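# Place the carton on the raised block inside tape

## Task

Set the carton down on top of the raised block so that no part of it extends beyond the blue tape outline; it has to stay there by itself, not because the robot is holding it, and at the end the suction must be released and the tool moved away from it.

## Robot and tools

Robot: two FANUC CRX-5iA arms, left_arm and right_arm, each ending in a vacuum suction cup instead of fingers. The cup point (end_effector_position) is the middle of the cup rim, and the cup opens along that point's own +z axis. The rim is 36 mm across. Starting roughly 4 cm behind the rim, the tool body and wrist camera stick out up to about 9 cm sideways, so leave room for them.

Frame: one shared scene frame. Origin on the table top midway between the arms, +z up, +x out across the table, left_arm on the +y side. Bases: left_arm at (+0.038, +0.515, 0), right_arm at (+0.002, -0.372, 0). The names left and right do not match image sides. Reported cup positions can be a little off, especially at long reach.

The row: every motion command uses a row of 14 numbers, each in [-1, 1], always covering both arms: left dx, dy, dz, rx, ry, rz, left suction, then right dx, dy, dz, rx, ry, rz, right suction. The six motion numbers are an offset, not a pose: a displacement and rotation relative to the cup point's measured pose, expressed in the cup point's own axes. Scale: 1.0 equals 0.6 m for dx, dy, dz and 180 degrees for rotation; rx, ry, rz form a single rotation vector. Suction: a value above 0.01 switches vacuum on, 0.01 or less switches it off, and it stays as last set, so repeat the current value for a tool you do not want to change (0 is an off command).

execute_actions(actions): a list of actions; each action is a list of up to 15 rows, one row per 1/30 s step, and if fewer than 15 are given the last row is held for the remaining steps. Every row in an action is an offset from the pose at that action's start (for a call's first action, the pose in the last result of this scene), not from the preceding row. An empty list simply returns state and images. Per step the command is clipped to within 70 mm and 16 degrees of the measured pose, so big offsets need several actions; position wins over orientation when both cannot be met.

move(target, speed, blocking): target is one 14-number row whose offsets are taken from the pose in the latest result that shows one; each cup point travels straight toward it, both finishing together, over 0.5 to 10 s (cut off at 10 s). speed is metres per second, 0.002 to 0.5, default 0.25, with turning at up to twice that in rad/s. Paths ignore obstacles and the other arm, and the tool can lag, wander or overshoot the speed, most near a straight elbow. blocking=false returns after 0.5 s while motion continues; then use wait or stop before sending more commands.

wait(seconds): 0 to 10; arms hold their last command and a running move carries on. stop(): brakes a running move; faster motion needs more distance. zoom_image(camera, region): region [x0, y0, x1, y1] in pixels, at most 504 by 504, from cam_head_left, cam_head_right, cam_high, cam_low, cam_left_wrist or cam_right_wrist (all 504x504). read_manual(section): licence texts only, no motion. finished_scene(scene): give the current scene number; it is final, and the result reports success.

Results: a state line per arm with cup position (m) and quat_wxyz; Hand target lines showing where the controller is now steering; a move: line with the outcome (done, off_target, moving, held, fault) plus limits (paced = clipped command, held = some steps blocked, after which the arm may speed up) and distance to target; pose unreachable when the clearance check altered a command; suction_measured (near 0 without a seal, 0.83 or more when airtight) and part_present (turns 1 at 0.50, back to 0 below 0.45); flange force including carried weight; MOTOR HOT warnings and fault lines. The simulation keeps running while you compose replies, with the arms holding their last command.

Grasping: switch suction on and press the rim flat onto a smooth face of the carton, fully covered, away from edges, seams or holes. Under vacuum the cup shrinks, bringing the object up to about 12 mm nearer than the cup point suggests. To release, lower the carton until it is supported on the block, switch suction off, then lift at least 15 mm. A cup sealed to the table pins the tool until suction goes off.

Avoid: pressing beyond contact (the arms are stiff), fast impacts, joint torque reaching 152 N m (waist, shoulder, elbow) or 38 N m (wrist joints), or 150 N of external force; any of these freezes that arm for 10 s and drops the rest of the call. Keep the arms from striking each other. Do not drop the carton or let anything fall off the table. Loose objects may occasionally be nudged by outside pushes, so check position before finishing. Slow, smooth, direct motion is best.

Each tool is called after "Emit:" by a JSON object that holds its "fn" and its "kwargs".

## Session

Emit:
{"fn": "execute_actions", "kwargs": {"actions": []}}

Scene clock: 0.00 s.
left_arm: end_effector_position=(+0.5360, +0.4722, +0.3126) suction_measured=0.00 part_present=0 end_effector_quat_wxyz=(+0.000, -0.219, +0.976, -0.001) | right_arm: end_effector_position=(+0.4975, -0.3092, +0.3114) suction_measured=0.01 part_present=0 end_effector_quat_wxyz=(-0.002, +0.199, +0.980, +0.001)
Joint positions: left_arm=[ 0.265  0.131  0.193  0.001 -1.633  0.263] | right_arm=[ 0.266  0.133  0.195 -0.003 -1.635 -0.787]
Joint velocities: left_arm=[-0.     0.    -0.    -0.     0.001 -0.001] | right_arm=[ 0.     0.001 -0.001 -0.001 -0.    -0.001]
Flange force (N, the push that the arm receives, along the end effector's own x y z axes): no reading
Hand target (left_arm): +0.536, +0.472, +0.313; +0.000, -0.219, +0.976, -0.001
Hand target (right_arm): +0.497, -0.309, +0.311; -0.002, +0.199, +0.980, +0.001

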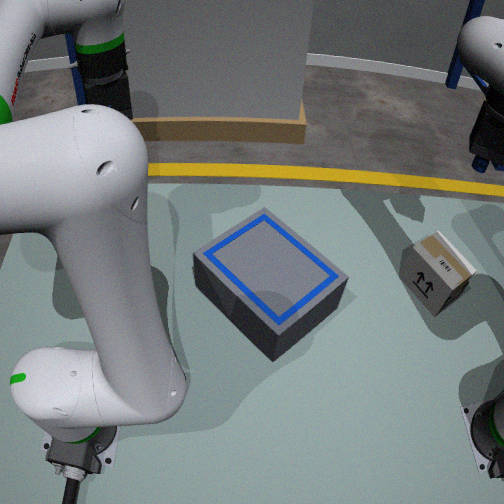

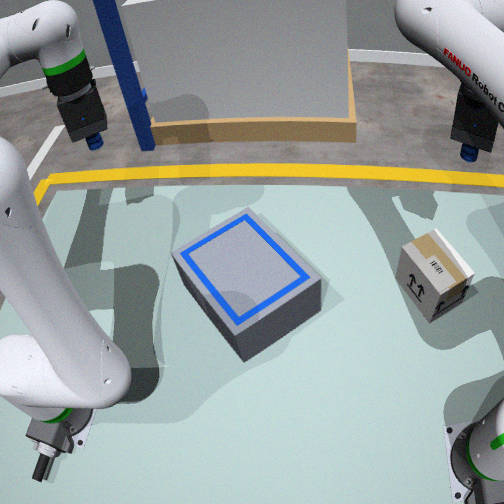

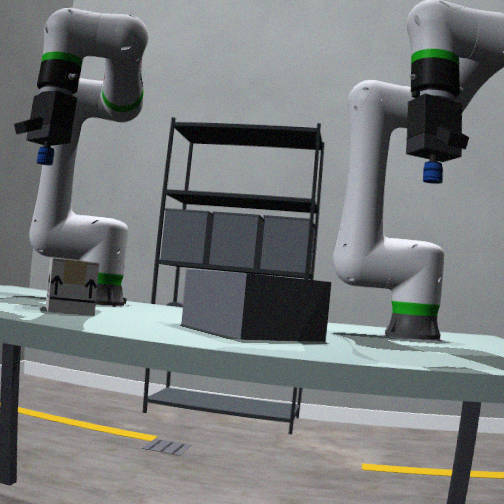

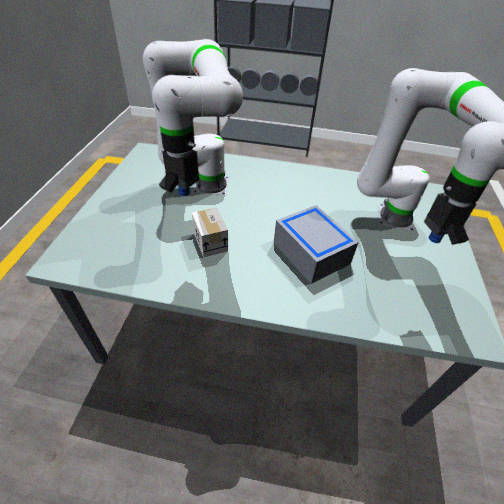

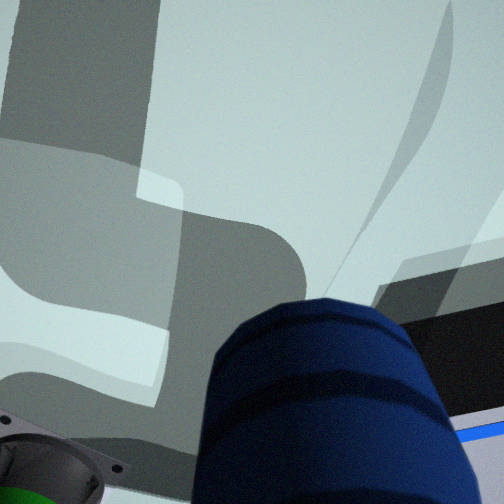

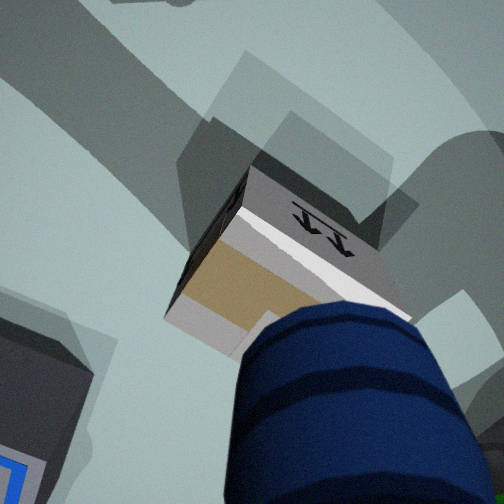

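Emit:
{"fn": "zoom_image", "kwargs": {"camera": "cam_head_right", "region": [360, 200, 504, 344]}}

Emit:
{"fn": "zoom_image", "kwargs": {"camera": "cam_high", "region": [160, 180, 380, 300]}}

Emit:
{"fn": "zoom_image", "kwargs": {"camera": "cam_head_right", "region": [160, 190, 340, 370]}}

Emit:
{"fn": "zoom_image", "kwargs": {"camera": "cam_low", "region": [30, 240, 350, 360]}}

Region (360, 200, 504, 344) of cam_head_right's 504x504 image, scaled by 3.500, with more detail than that image has.

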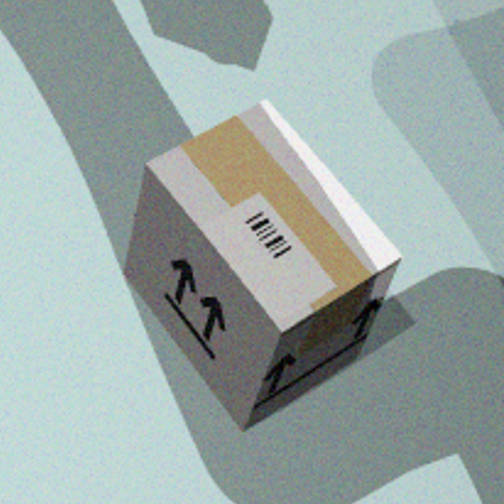

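Region (160, 180, 380, 300) of cam_high's 504x504 image, scaled by 2.291, with more detail than that image has; it fills the top 275 rows of this view, and the rest is white.

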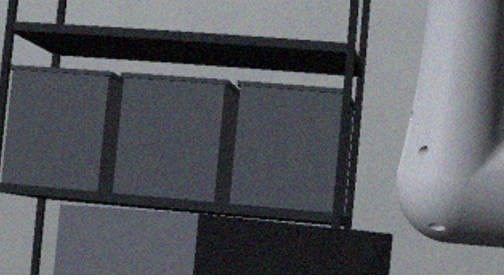

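Region (160, 190, 340, 370) of cam_head_right's 504x504 image, scaled by 2.800, with more detail than that image has.

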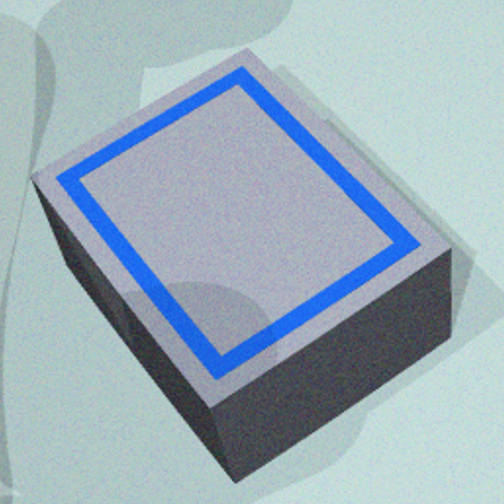

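Region (30, 240, 350, 360) of cam_low's 504x504 image, scaled by 1.575, with more detail than that image has; it fills the top 189 rows of this view, and the rest is white.

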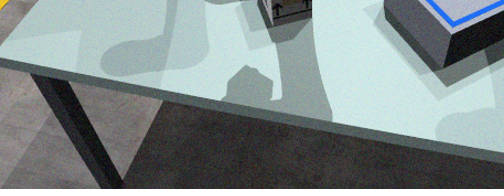

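Emit:
{"fn": "zoom_image", "kwargs": {"camera": "cam_head_left", "region": [360, 200, 504, 344]}}

Emit:
{"fn": "zoom_image", "kwargs": {"camera": "cam_head_left", "region": [180, 190, 360, 370]}}

Emit:
{"fn": "zoom_image", "kwargs": {"camera": "cam_high", "region": [30, 240, 350, 360]}}

Region (360, 200, 504, 344) of cam_head_left's 504x504 image, scaled by 3.500, with more detail than that image has.

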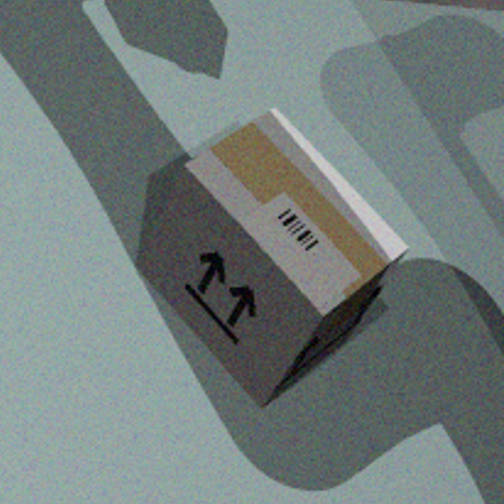

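Region (180, 190, 360, 370) of cam_head_left's 504x504 image, scaled by 2.800, with more detail than that image has.

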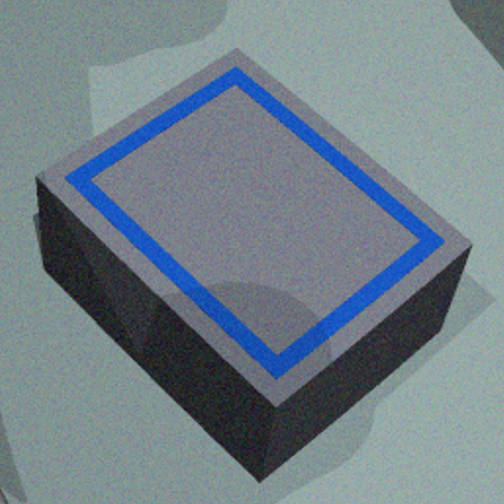

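Region (30, 240, 350, 360) of cam_high's 504x504 image, scaled by 1.575, with more detail than that image has; it fills the top 189 rows of this view, and the rest is white.

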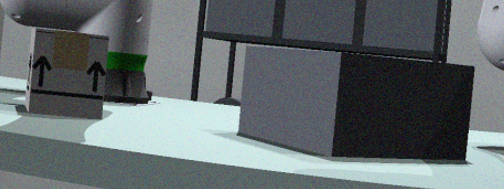

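Emit:
{"fn": "move", "kwargs": {"target": [0.065,0.252,0,0,0,0,0,0.16,0.003,0.08,0,0,0,0], "speed": 0.3}}

Emit:
{"fn": "zoom_image", "kwargs": {"camera": "cam_right_wrist", "region": [0, 0, 504, 504]}}

Scene clock: 117.03 s.
left_arm: end_effector_position=(+0.4365, +0.5924, +0.3126) suction_measured=0.00 part_present=0 end_effector_quat_wxyz=(+0.000, -0.219, +0.976, -0.001) | right_arm: end_effector_position=(+0.4096, -0.2702, +0.2636) suction_measured=0.01 part_present=0 end_effector_quat_wxyz=(-0.002, +0.199, +0.980, +0.000)
Joint positions: left_arm=[ 0.605 -0.109 -0.049  0.001 -1.63  -0.078] | right_arm=[ 0.435 -0.069 -0.125 -0.003 -1.517 -0.957]
Joint velocities: left_arm=[ 0.002  0.    -0.    -0.     0.005 -0.001] | right_arm=[ 0.001 -0.001 -0.001 -0.     0.    -0.   ]
Flange force (N, the push that the arm receives, along the end effector's own x y z axes): left_arm=[-0.5 0.9 6.1] | right_arm=[7.9 -0.2 1.8]
Hand target (left_arm): +0.437, +0.592, +0.313; +0.001, -0.219, +0.976, -0.001
Hand target (right_arm): +0.410, -0.270, +0.264; -0.002, +0.199, +0.980, +0.000
Off the commanded pose (left_arm): 0.000 m, 0 deg.
Off the commanded pose (right_arm): 0.000 m, 0 deg.
move: done
camera_calibration (this result's frames):
cam_left_wrist: T_world_to_cam=[[0.471114, -0.881635, -0.0277828, 0.337383], [-0.786578, -0.434156, 0.439094, 0.489887], [-0.399183, -0.18501, -0.898011, 0.643989], [0, 0, 0, 1]] pos_world=[0.483458, 0.62928, 0.372576]
cam_right_wrist: T_world_to_cam=[[-0.394309, -0.917998, -0.0424386, -0.0619897], [-0.836722, 0.339535, 0.429666, 0.342977], [-0.380023, 0.20493, -0.90199, 0.531768], [0, 0, 0, 1]] pos_world=[0.464617, -0.282334, 0.329653]

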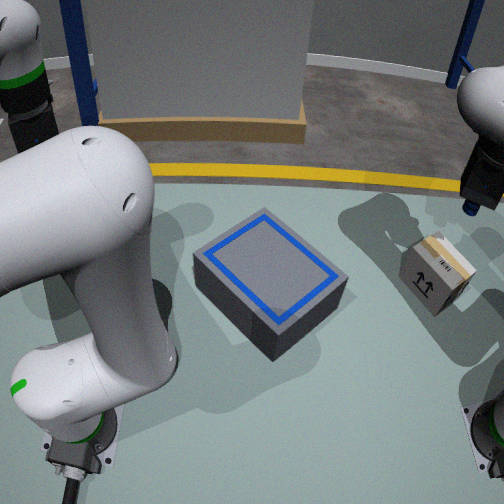

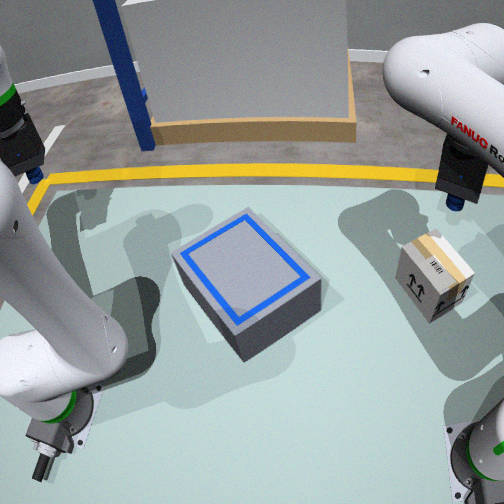

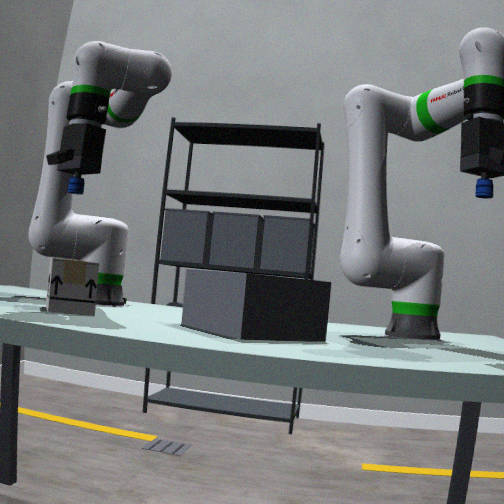

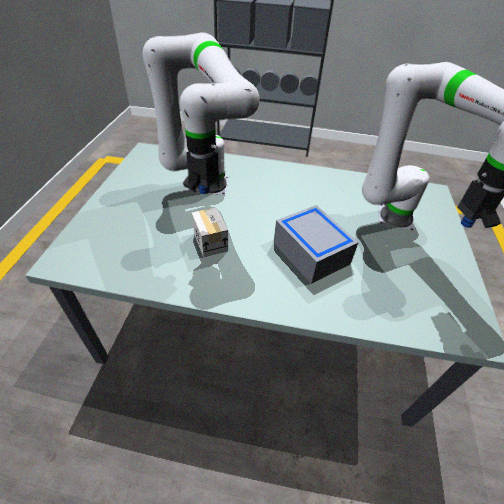

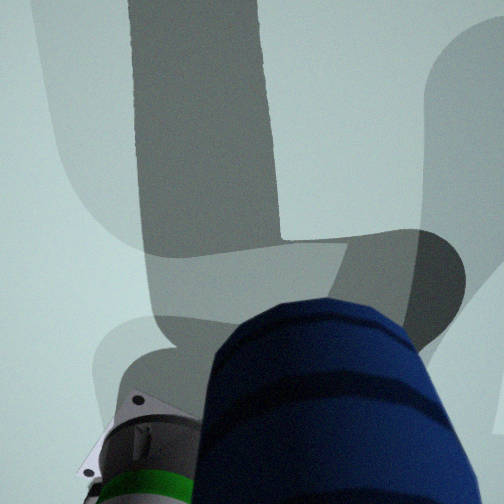

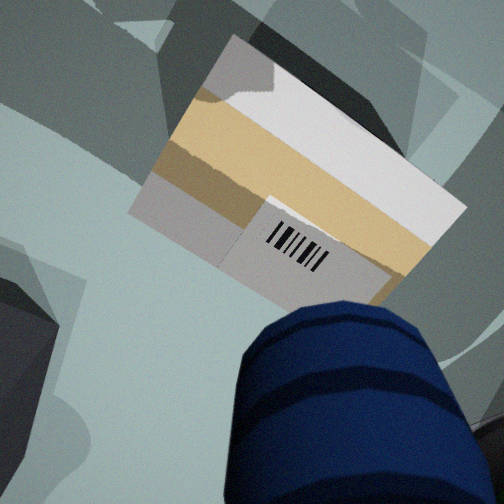

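Region (0, 0, 504, 504) of cam_right_wrist's 504x504 image, scaled by 1.000.

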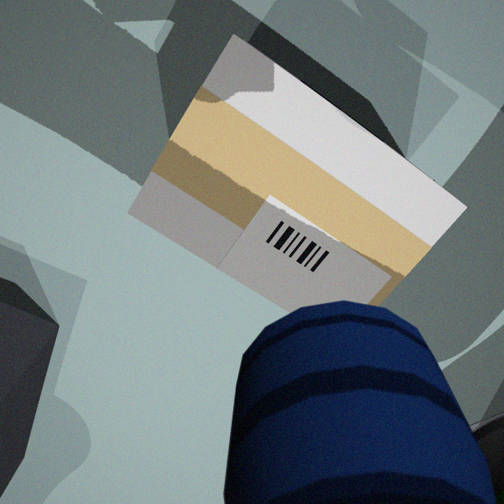

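Emit:
{"fn": "move", "kwargs": {"target": [0,0,0,0,0,0,0,0.0312,-0.006,0.19,0,0,0,1], "speed": 0.2}}

Emit:
{"fn": "move", "kwargs": {"target": [0,0,0,0,0,0,0,0,0,0.07,0,0,0,1], "speed": 0.03}}

Scene clock: 134.20 s.
left_arm: end_effector_position=(+0.4365, +0.5924, +0.3126) suction_measured=0.00 part_present=0 end_effector_quat_wxyz=(+0.000, -0.219, +0.976, -0.001) | right_arm: end_effector_position=(+0.3909, -0.2663, +0.1496) suction_measured=0.01 part_present=0 end_effector_quat_wxyz=(-0.002, +0.200, +0.980, +0.000)
Joint positions: left_arm=[ 0.605 -0.109 -0.049  0.001 -1.63  -0.078] | right_arm=[ 0.47  -0.059 -0.386 -0.003 -1.246 -0.991]
Joint velocities: left_arm=[ 0.    -0.002  0.     0.    -0.     0.001] | right_arm=[ 0.     0.    -0.     0.001  0.001 -0.001]
Flange force (N, the push that the arm receives, along the end effector's own x y z axes): left_arm=[-0.1 1.0 6.2] | right_arm=[4.4 0.6 -0.3]
Hand target (left_arm): +0.437, +0.592, +0.313; +0.000, -0.219, +0.976, -0.001
Hand target (right_arm): +0.391, -0.266, +0.150; -0.002, +0.200, +0.980, +0.000
Off the commanded pose (left_arm): 0.000 m, 0 deg.
Off the commanded pose (right_arm): 0.000 m, 0 deg.
move: done
camera_calibration (this result's frames):
cam_left_wrist: T_world_to_cam=[[0.471078, -0.881655, -0.0277627, 0.337399], [-0.786602, -0.434117, 0.439089, 0.489861], [-0.399177, -0.185007, -0.898014, 0.643981], [0, 0, 0, 1]] pos_world=[0.483448, 0.629268, 0.372579]
cam_right_wrist: T_world_to_cam=[[-0.395109, -0.917658, -0.0423355, -0.0702049], [-0.836414, 0.340307, 0.429654, 0.375045], [-0.379868, 0.20517, -0.902001, 0.421046], [0, 0, 0, 1]] pos_world=[0.445897, -0.278441, 0.215672]

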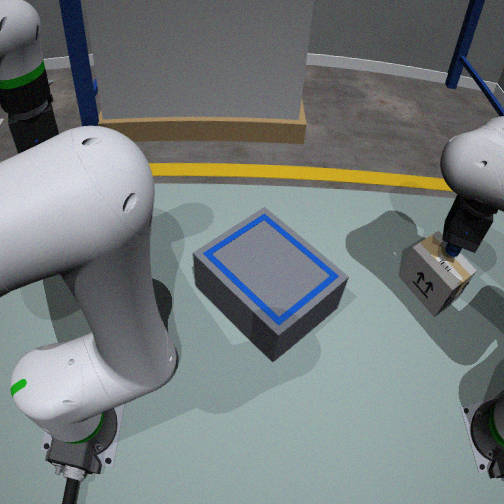

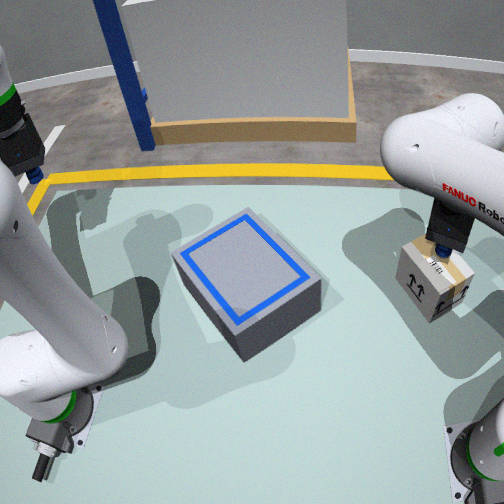

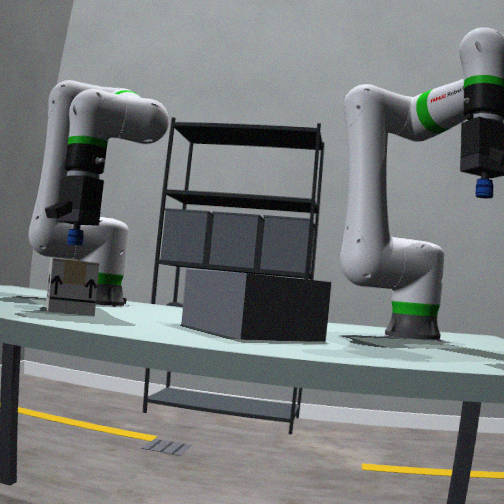

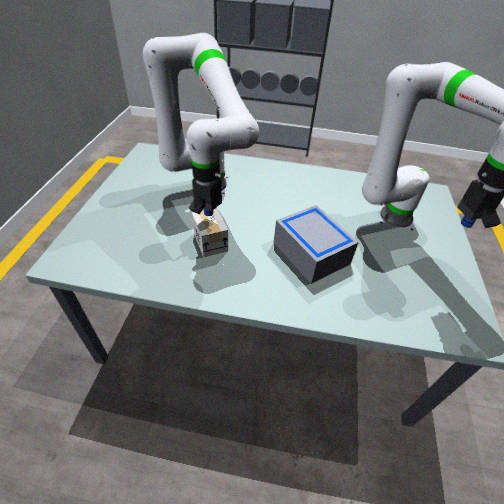

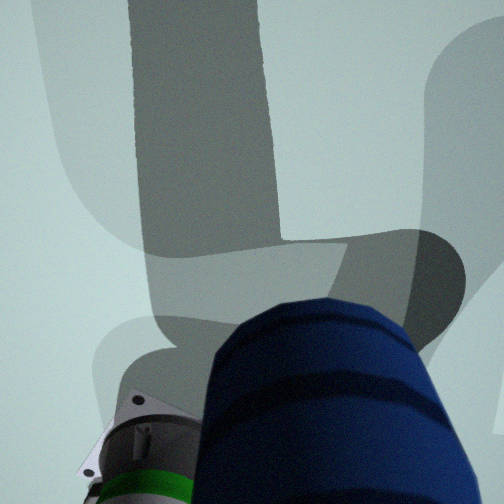

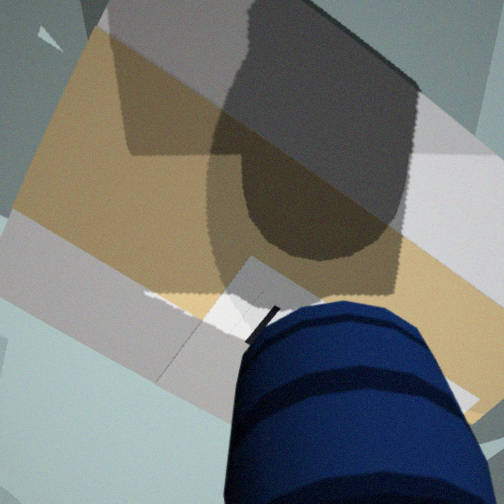

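Scene clock: 135.87 s.
left_arm: end_effector_position=(+0.4365, +0.5924, +0.3126) suction_measured=0.00 part_present=0 end_effector_quat_wxyz=(+0.000, -0.219, +0.976, -0.001) | right_arm: end_effector_position=(+0.3909, -0.2663, +0.1076) suction_measured=0.88 part_present=1 end_effector_quat_wxyz=(-0.002, +0.200, +0.980, +0.000)
Joint positions: left_arm=[ 0.605 -0.109 -0.049  0.001 -1.63  -0.078] | right_arm=[ 0.47  -0.017 -0.451 -0.003 -1.139 -0.991]
Joint velocities: left_arm=[ 0.     0.001  0.    -0.     0.001  0.001] | right_arm=[-0.     0.     0.001  0.002  0.003 -0.   ]
Flange force (N, the push that the arm receives, along the end effector's own x y z axes): left_arm=[-0.2 1.4 5.4] | right_arm=[4.7 0.1 8.7]
Hand target (left_arm): +0.436, +0.592, +0.313; +0.000, -0.219, +0.976, -0.001
Hand target (right_arm): +0.391, -0.266, +0.108; -0.002, +0.200, +0.980, +0.000
Off the commanded pose (left_arm): 0.000 m, 0 deg.
Off the commanded pose (right_arm): 0.000 m, 0 deg.
move: done
camera_calibration (this result's frames):
cam_left_wrist: T_world_to_cam=[[0.471093, -0.881647, -0.0277627, 0.337387], [-0.786595, -0.43413, 0.43909, 0.489866], [-0.399175, -0.185014, -0.898014, 0.643984], [0, 0, 0, 1]] pos_world=[0.483447, 0.629268, 0.372579]
cam_right_wrist: T_world_to_cam=[[-0.395358, -0.917552, -0.0423174, -0.0718685], [-0.836398, 0.340583, 0.429467, 0.393222], [-0.379645, 0.205187, -0.902091, 0.383111], [0, 0, 0, 1]] pos_world=[0.445923, -0.278478, 0.173684]

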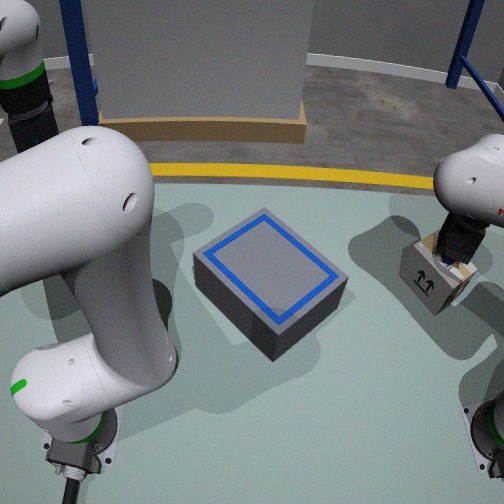

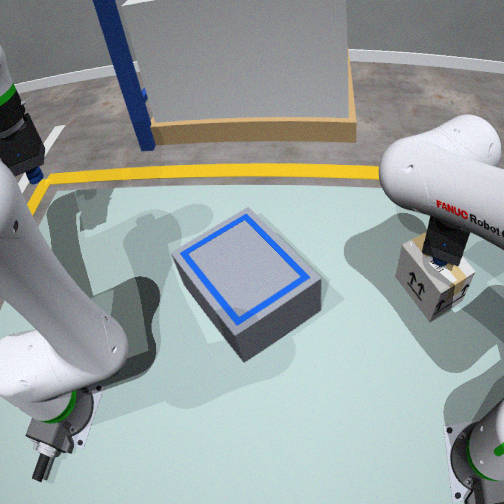

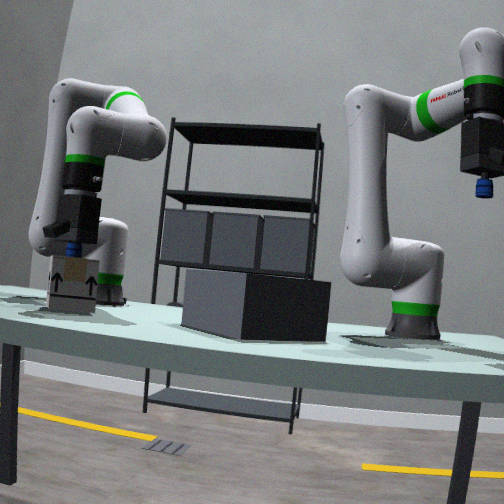

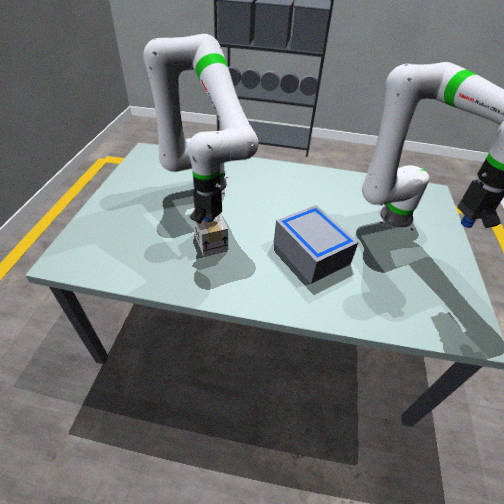

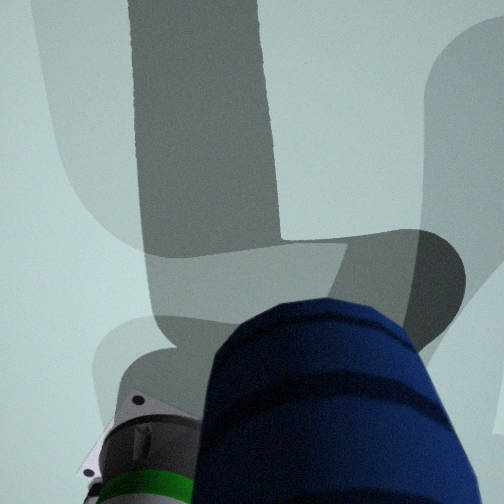

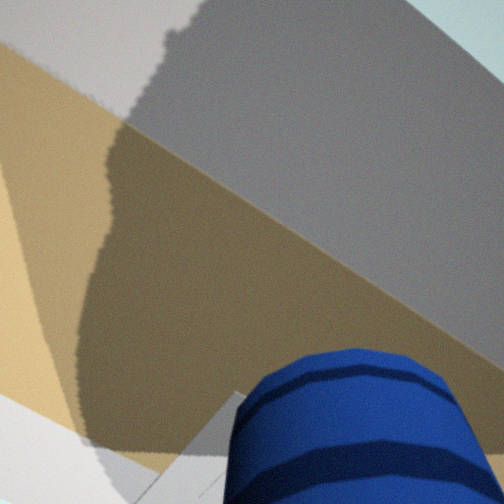

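Emit:
{"fn": "move", "kwargs": {"target": [0,0,0,0,0,0,0,0,0,-0.29,0,0,-0.05,1], "speed": 0.2}}

Emit:
{"fn": "move", "kwargs": {"target": [0,0,0,0,0,0,0,0.218,0.646,0,0,0,0,1], "speed": 0.25}}

Scene clock: 153.30 s.
left_arm: end_effector_position=(+0.4365, +0.5924, +0.3126) suction_measured=0.00 part_present=0 end_effector_quat_wxyz=(+0.000, -0.219, +0.976, -0.001) | right_arm: end_effector_position=(+0.3909, -0.2663, +0.2817) suction_measured=0.90 part_present=1 end_effector_quat_wxyz=(-0.002, +0.122, +0.993, +0.000)
Joint positions: left_arm=[ 0.605 -0.109 -0.049  0.001 -1.63  -0.078] | right_arm=[ 0.47  -0.115 -0.125 -0.003 -1.563 -0.834]
Joint velocities: left_arm=[-0.     0.001  0.     0.001 -0.    -0.001] | right_arm=[-0.001  0.001  0.    -0.001 -0.001  0.   ]
Flange force (N, the push that the arm receives, along the end effector's own x y z axes): left_arm=[-0.4 1.3 5.9] | right_arm=[4.9 2.7 8.4]
Hand target (left_arm): +0.436, +0.592, +0.313; +0.000, -0.219, +0.976, -0.001
Hand target (right_arm): +0.391, -0.266, +0.282; -0.002, +0.122, +0.993, +0.001
Off the commanded pose (left_arm): 0.000 m, 0 deg.
Off the commanded pose (right_arm): 0.001 m, 0 deg.
move: done
camera_calibration (this result's frames):
cam_left_wrist: T_world_to_cam=[[0.471077, -0.881655, -0.0277627, 0.3374], [-0.786602, -0.434116, 0.43909, 0.48986], [-0.399178, -0.185007, -0.898014, 0.643981], [0, 0, 0, 1]] pos_world=[0.483448, 0.629267, 0.372578]
cam_right_wrist: T_world_to_cam=[[-0.245668, -0.968401, -0.0429857, -0.136324], [-0.879705, 0.204103, 0.429489, 0.299031], [-0.407144, 0.143326, -0.902049, 0.534405], [0, 0, 0, 1]] pos_world=[0.447148, -0.269643, 0.347769]

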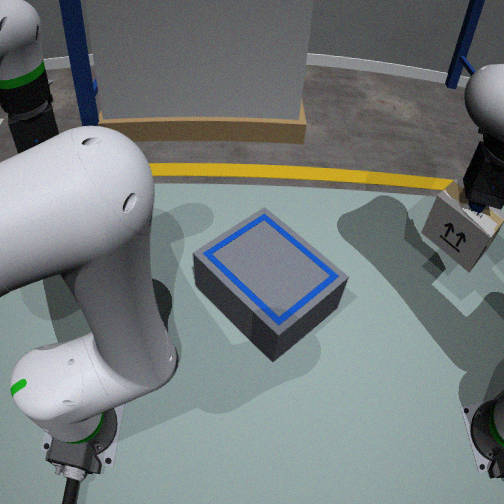

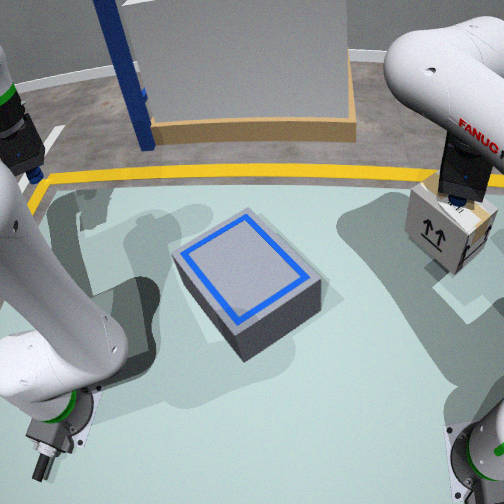

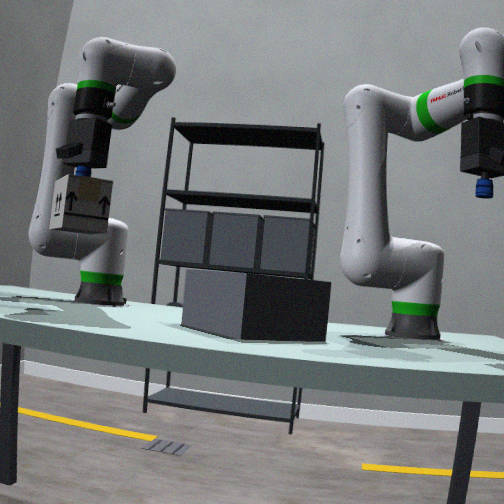

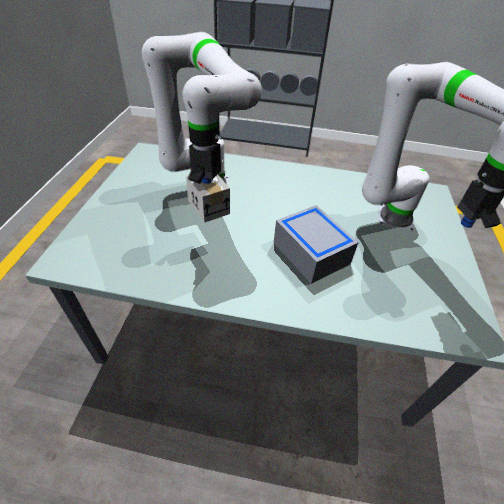

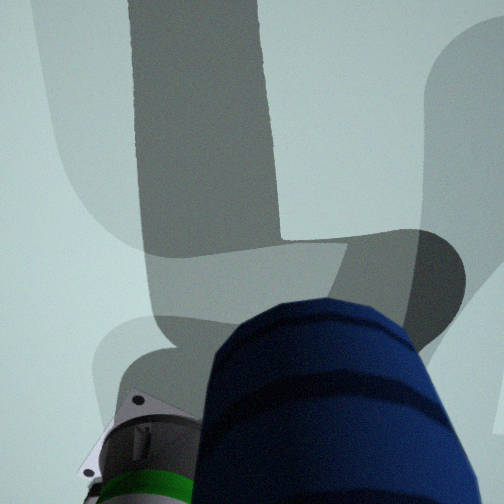

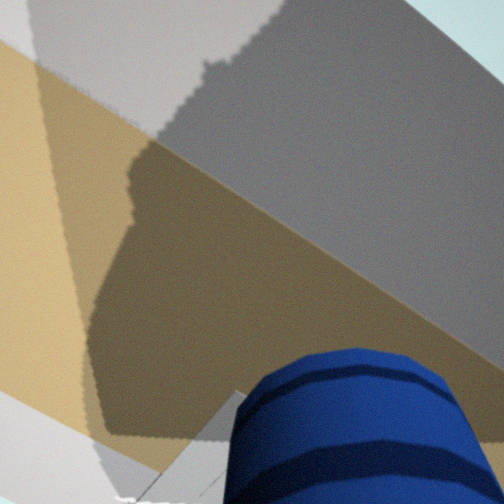

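Scene clock: 155.43 s.
left_arm: end_effector_position=(+0.4365, +0.5924, +0.3126) suction_measured=0.00 part_present=0 end_effector_quat_wxyz=(+0.000, -0.219, +0.976, -0.001) | right_arm: end_effector_position=(+0.3567, +0.1409, +0.2812) suction_measured=0.90 part_present=1 end_effector_quat_wxyz=(-0.002, +0.121, +0.993, -0.001)
Joint positions: left_arm=[ 0.605 -0.109 -0.049  0.001 -1.63  -0.078] | right_arm=[ 1.053  0.461  0.543 -0.003 -1.655 -1.417]
Joint velocities: left_arm=[-0.    -0.001  0.    -0.     0.    -0.   ] | right_arm=[-0.     0.     0.001 -0.002 -0.001 -0.001]
Flange force (N, the push that the arm receives, along the end effector's own x y z axes): left_arm=[1.0 1.7 6.8] | right_arm=[6.6 -12.1 12.5]
Hand target (left_arm): +0.436, +0.592, +0.313; +0.000, -0.219, +0.976, -0.001
Hand target (right_arm): +0.357, +0.141, +0.281; -0.002, +0.121, +0.993, -0.001
Off the commanded pose (left_arm): 0.000 m, 0 deg.
Off the commanded pose (right_arm): 0.001 m, 0 deg.
move: done
camera_calibration (this result's frames):
cam_left_wrist: T_world_to_cam=[[0.471077, -0.881655, -0.0277628, 0.3374], [-0.786602, -0.434116, 0.43909, 0.48986], [-0.399178, -0.185007, -0.898014, 0.643981], [0, 0, 0, 1]] pos_world=[0.483448, 0.629267, 0.372578]
cam_right_wrist: T_world_to_cam=[[-0.245396, -0.968561, -0.0408719, 0.24894], [-0.879786, 0.204801, 0.428992, 0.186086], [-0.407134, 0.141231, -0.902383, 0.46212], [0, 0, 0, 1]] pos_world=[0.41295, 0.137737, 0.347355]

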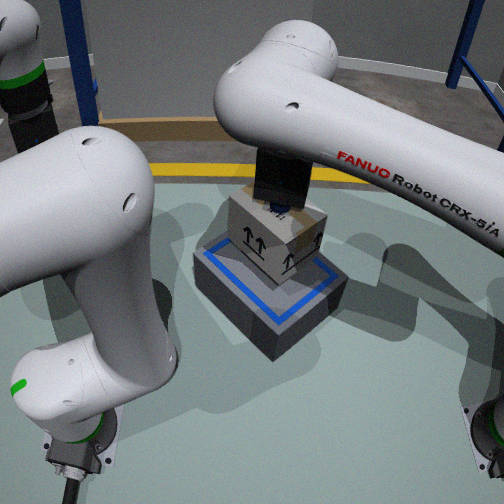

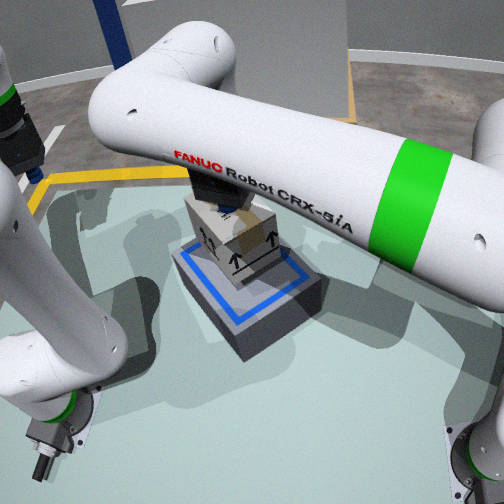

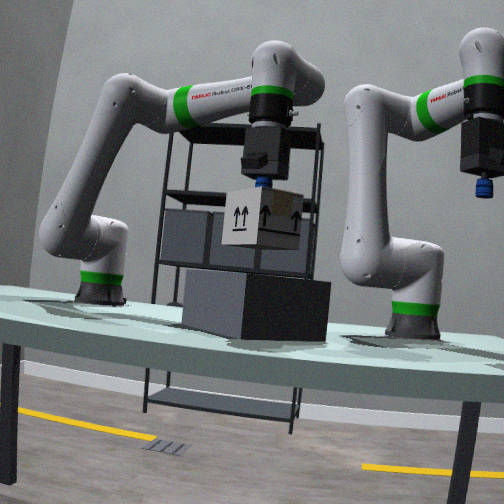

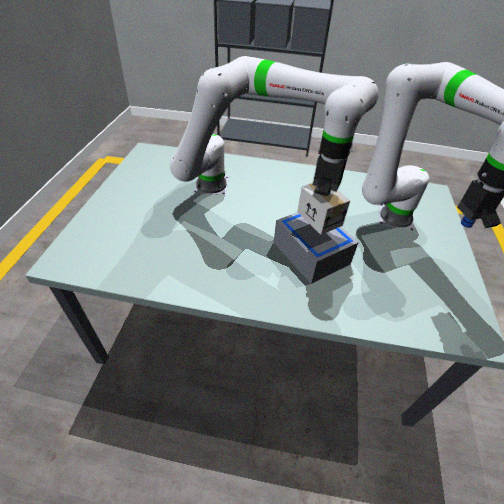

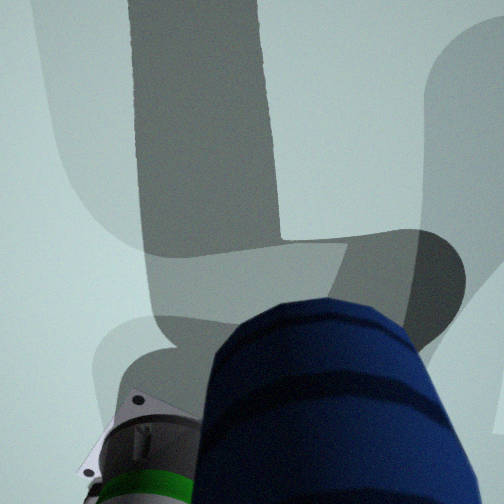

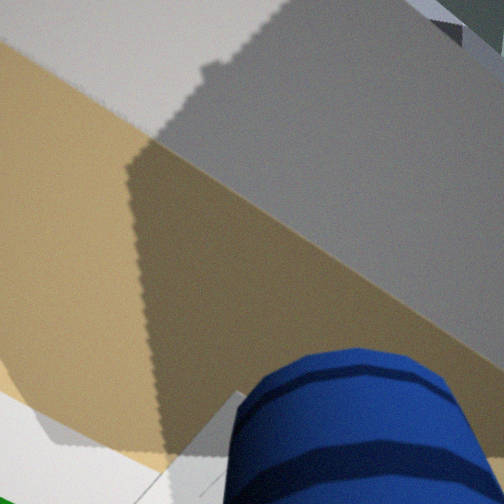

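Emit:
{"fn": "move", "kwargs": {"target": [0,0,0,0,0,0,0,0,0,0.062,0,0,0,1], "speed": 0.08}}

Emit:
{"fn": "zoom_image", "kwargs": {"camera": "cam_high", "region": [170, 170, 350, 350]}}

Emit:
{"fn": "zoom_image", "kwargs": {"camera": "cam_head_left", "region": [180, 190, 360, 370]}}

Emit:
{"fn": "zoom_image", "kwargs": {"camera": "cam_low", "region": [250, 160, 390, 300]}}

Scene clock: 167.00 s.
left_arm: end_effector_position=(+0.4365, +0.5924, +0.3126) suction_measured=0.00 part_present=0 end_effector_quat_wxyz=(+0.000, -0.219, +0.976, -0.001) | right_arm: end_effector_position=(+0.3567, +0.1410, +0.2440) suction_measured=0.90 part_present=1 end_effector_quat_wxyz=(-0.002, +0.122, +0.993, -0.001)
Joint positions: left_arm=[ 0.605 -0.109 -0.049  0.001 -1.63  -0.078] | right_arm=[ 1.053  0.457  0.451 -0.003 -1.567 -1.417]
Joint velocities: left_arm=[-0.     0.001  0.     0.    -0.    -0.001] | right_arm=[-0.    -0.    -0.001 -0.001  0.001  0.   ]
Flange force (N, the push that the arm receives, along the end effector's own x y z axes): left_arm=[-0.4 -0.1 5.8] | right_arm=[5.6 -8.5 9.6]
Hand target (left_arm): +0.436, +0.592, +0.313; +0.000, -0.219, +0.976, -0.001
Hand target (right_arm): +0.357, +0.141, +0.244; -0.002, +0.122, +0.993, -0.001
Off the commanded pose (left_arm): 0.000 m, 0 deg.
Off the commanded pose (right_arm): 0.000 m, 0 deg.
move: done
camera_calibration (this result's frames):
cam_left_wrist: T_world_to_cam=[[0.471077, -0.881655, -0.0277628, 0.337399], [-0.786602, -0.434116, 0.43909, 0.489861], [-0.399178, -0.185007, -0.898014, 0.643981], [0, 0, 0, 1]] pos_world=[0.483447, 0.629267, 0.372579]
cam_right_wrist: T_world_to_cam=[[-0.245644, -0.968496, -0.0409262, 0.247521], [-0.879646, 0.204972, 0.429196, 0.201852], [-0.407286, 0.14143, -0.902283, 0.428531], [0, 0, 0, 1]] pos_world=[0.412896, 0.137741, 0.310153]

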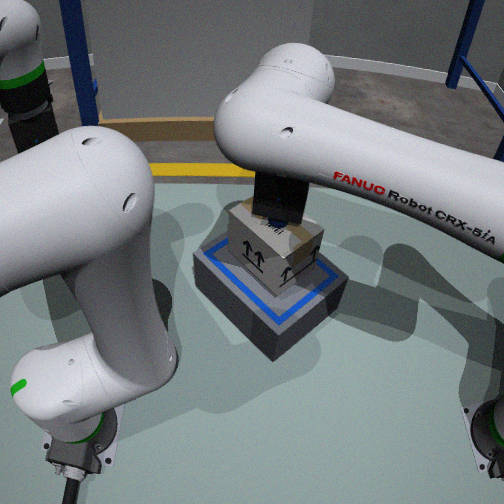

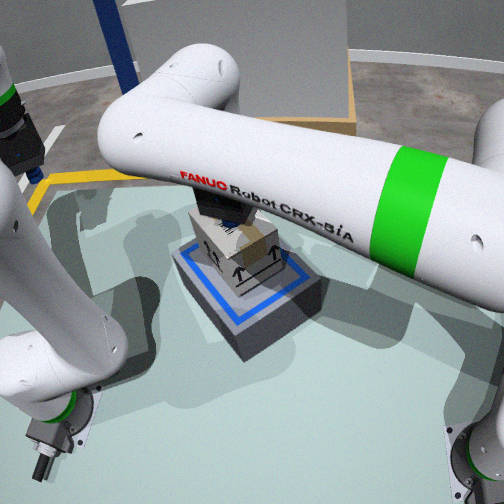

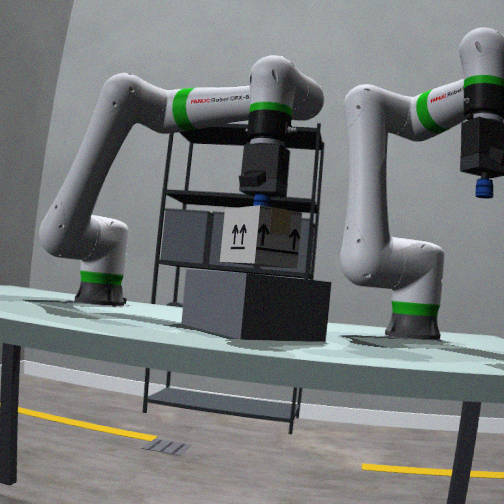

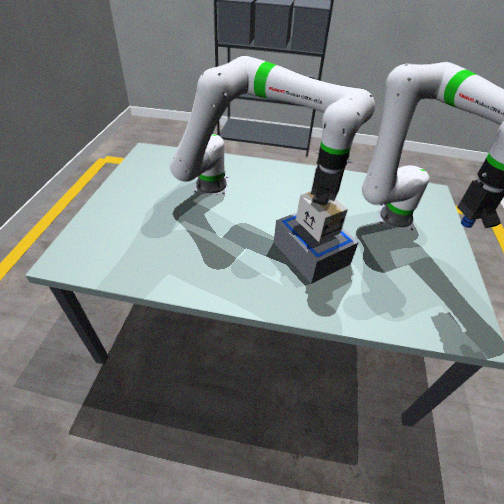

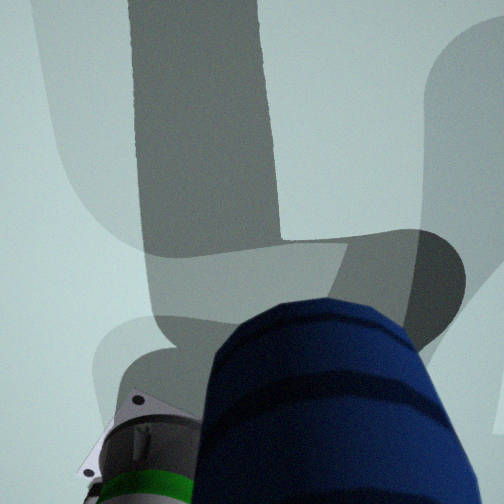

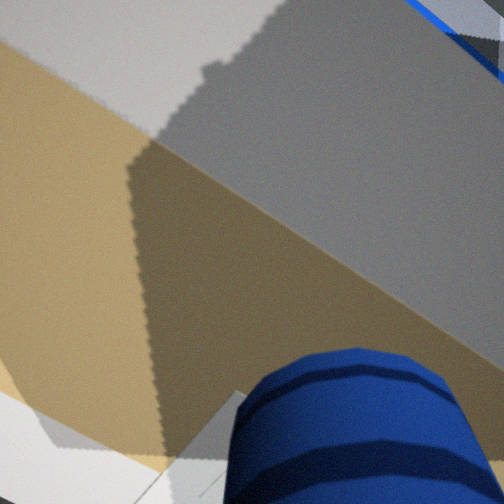

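Region (170, 170, 350, 350) of cam_high's 504x504 image, scaled by 2.800, with more detail than that image has.

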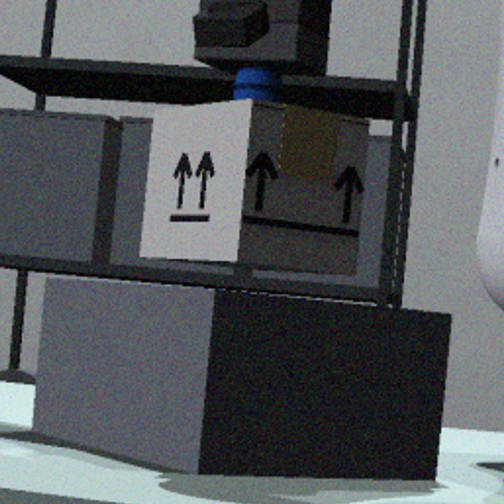

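Region (180, 190, 360, 370) of cam_head_left's 504x504 image, scaled by 2.800, with more detail than that image has.

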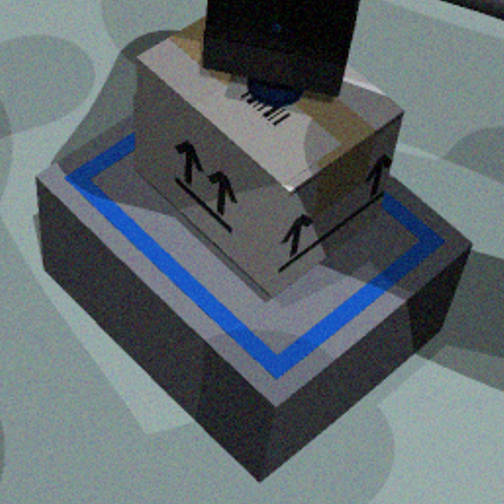

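Region (250, 160, 390, 300) of cam_low's 504x504 image, scaled by 3.600, with more detail than that image has.

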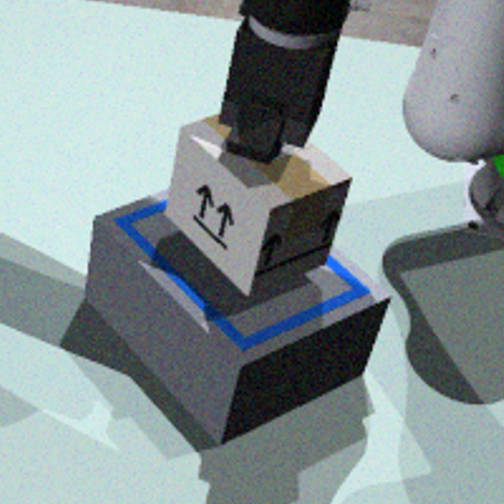

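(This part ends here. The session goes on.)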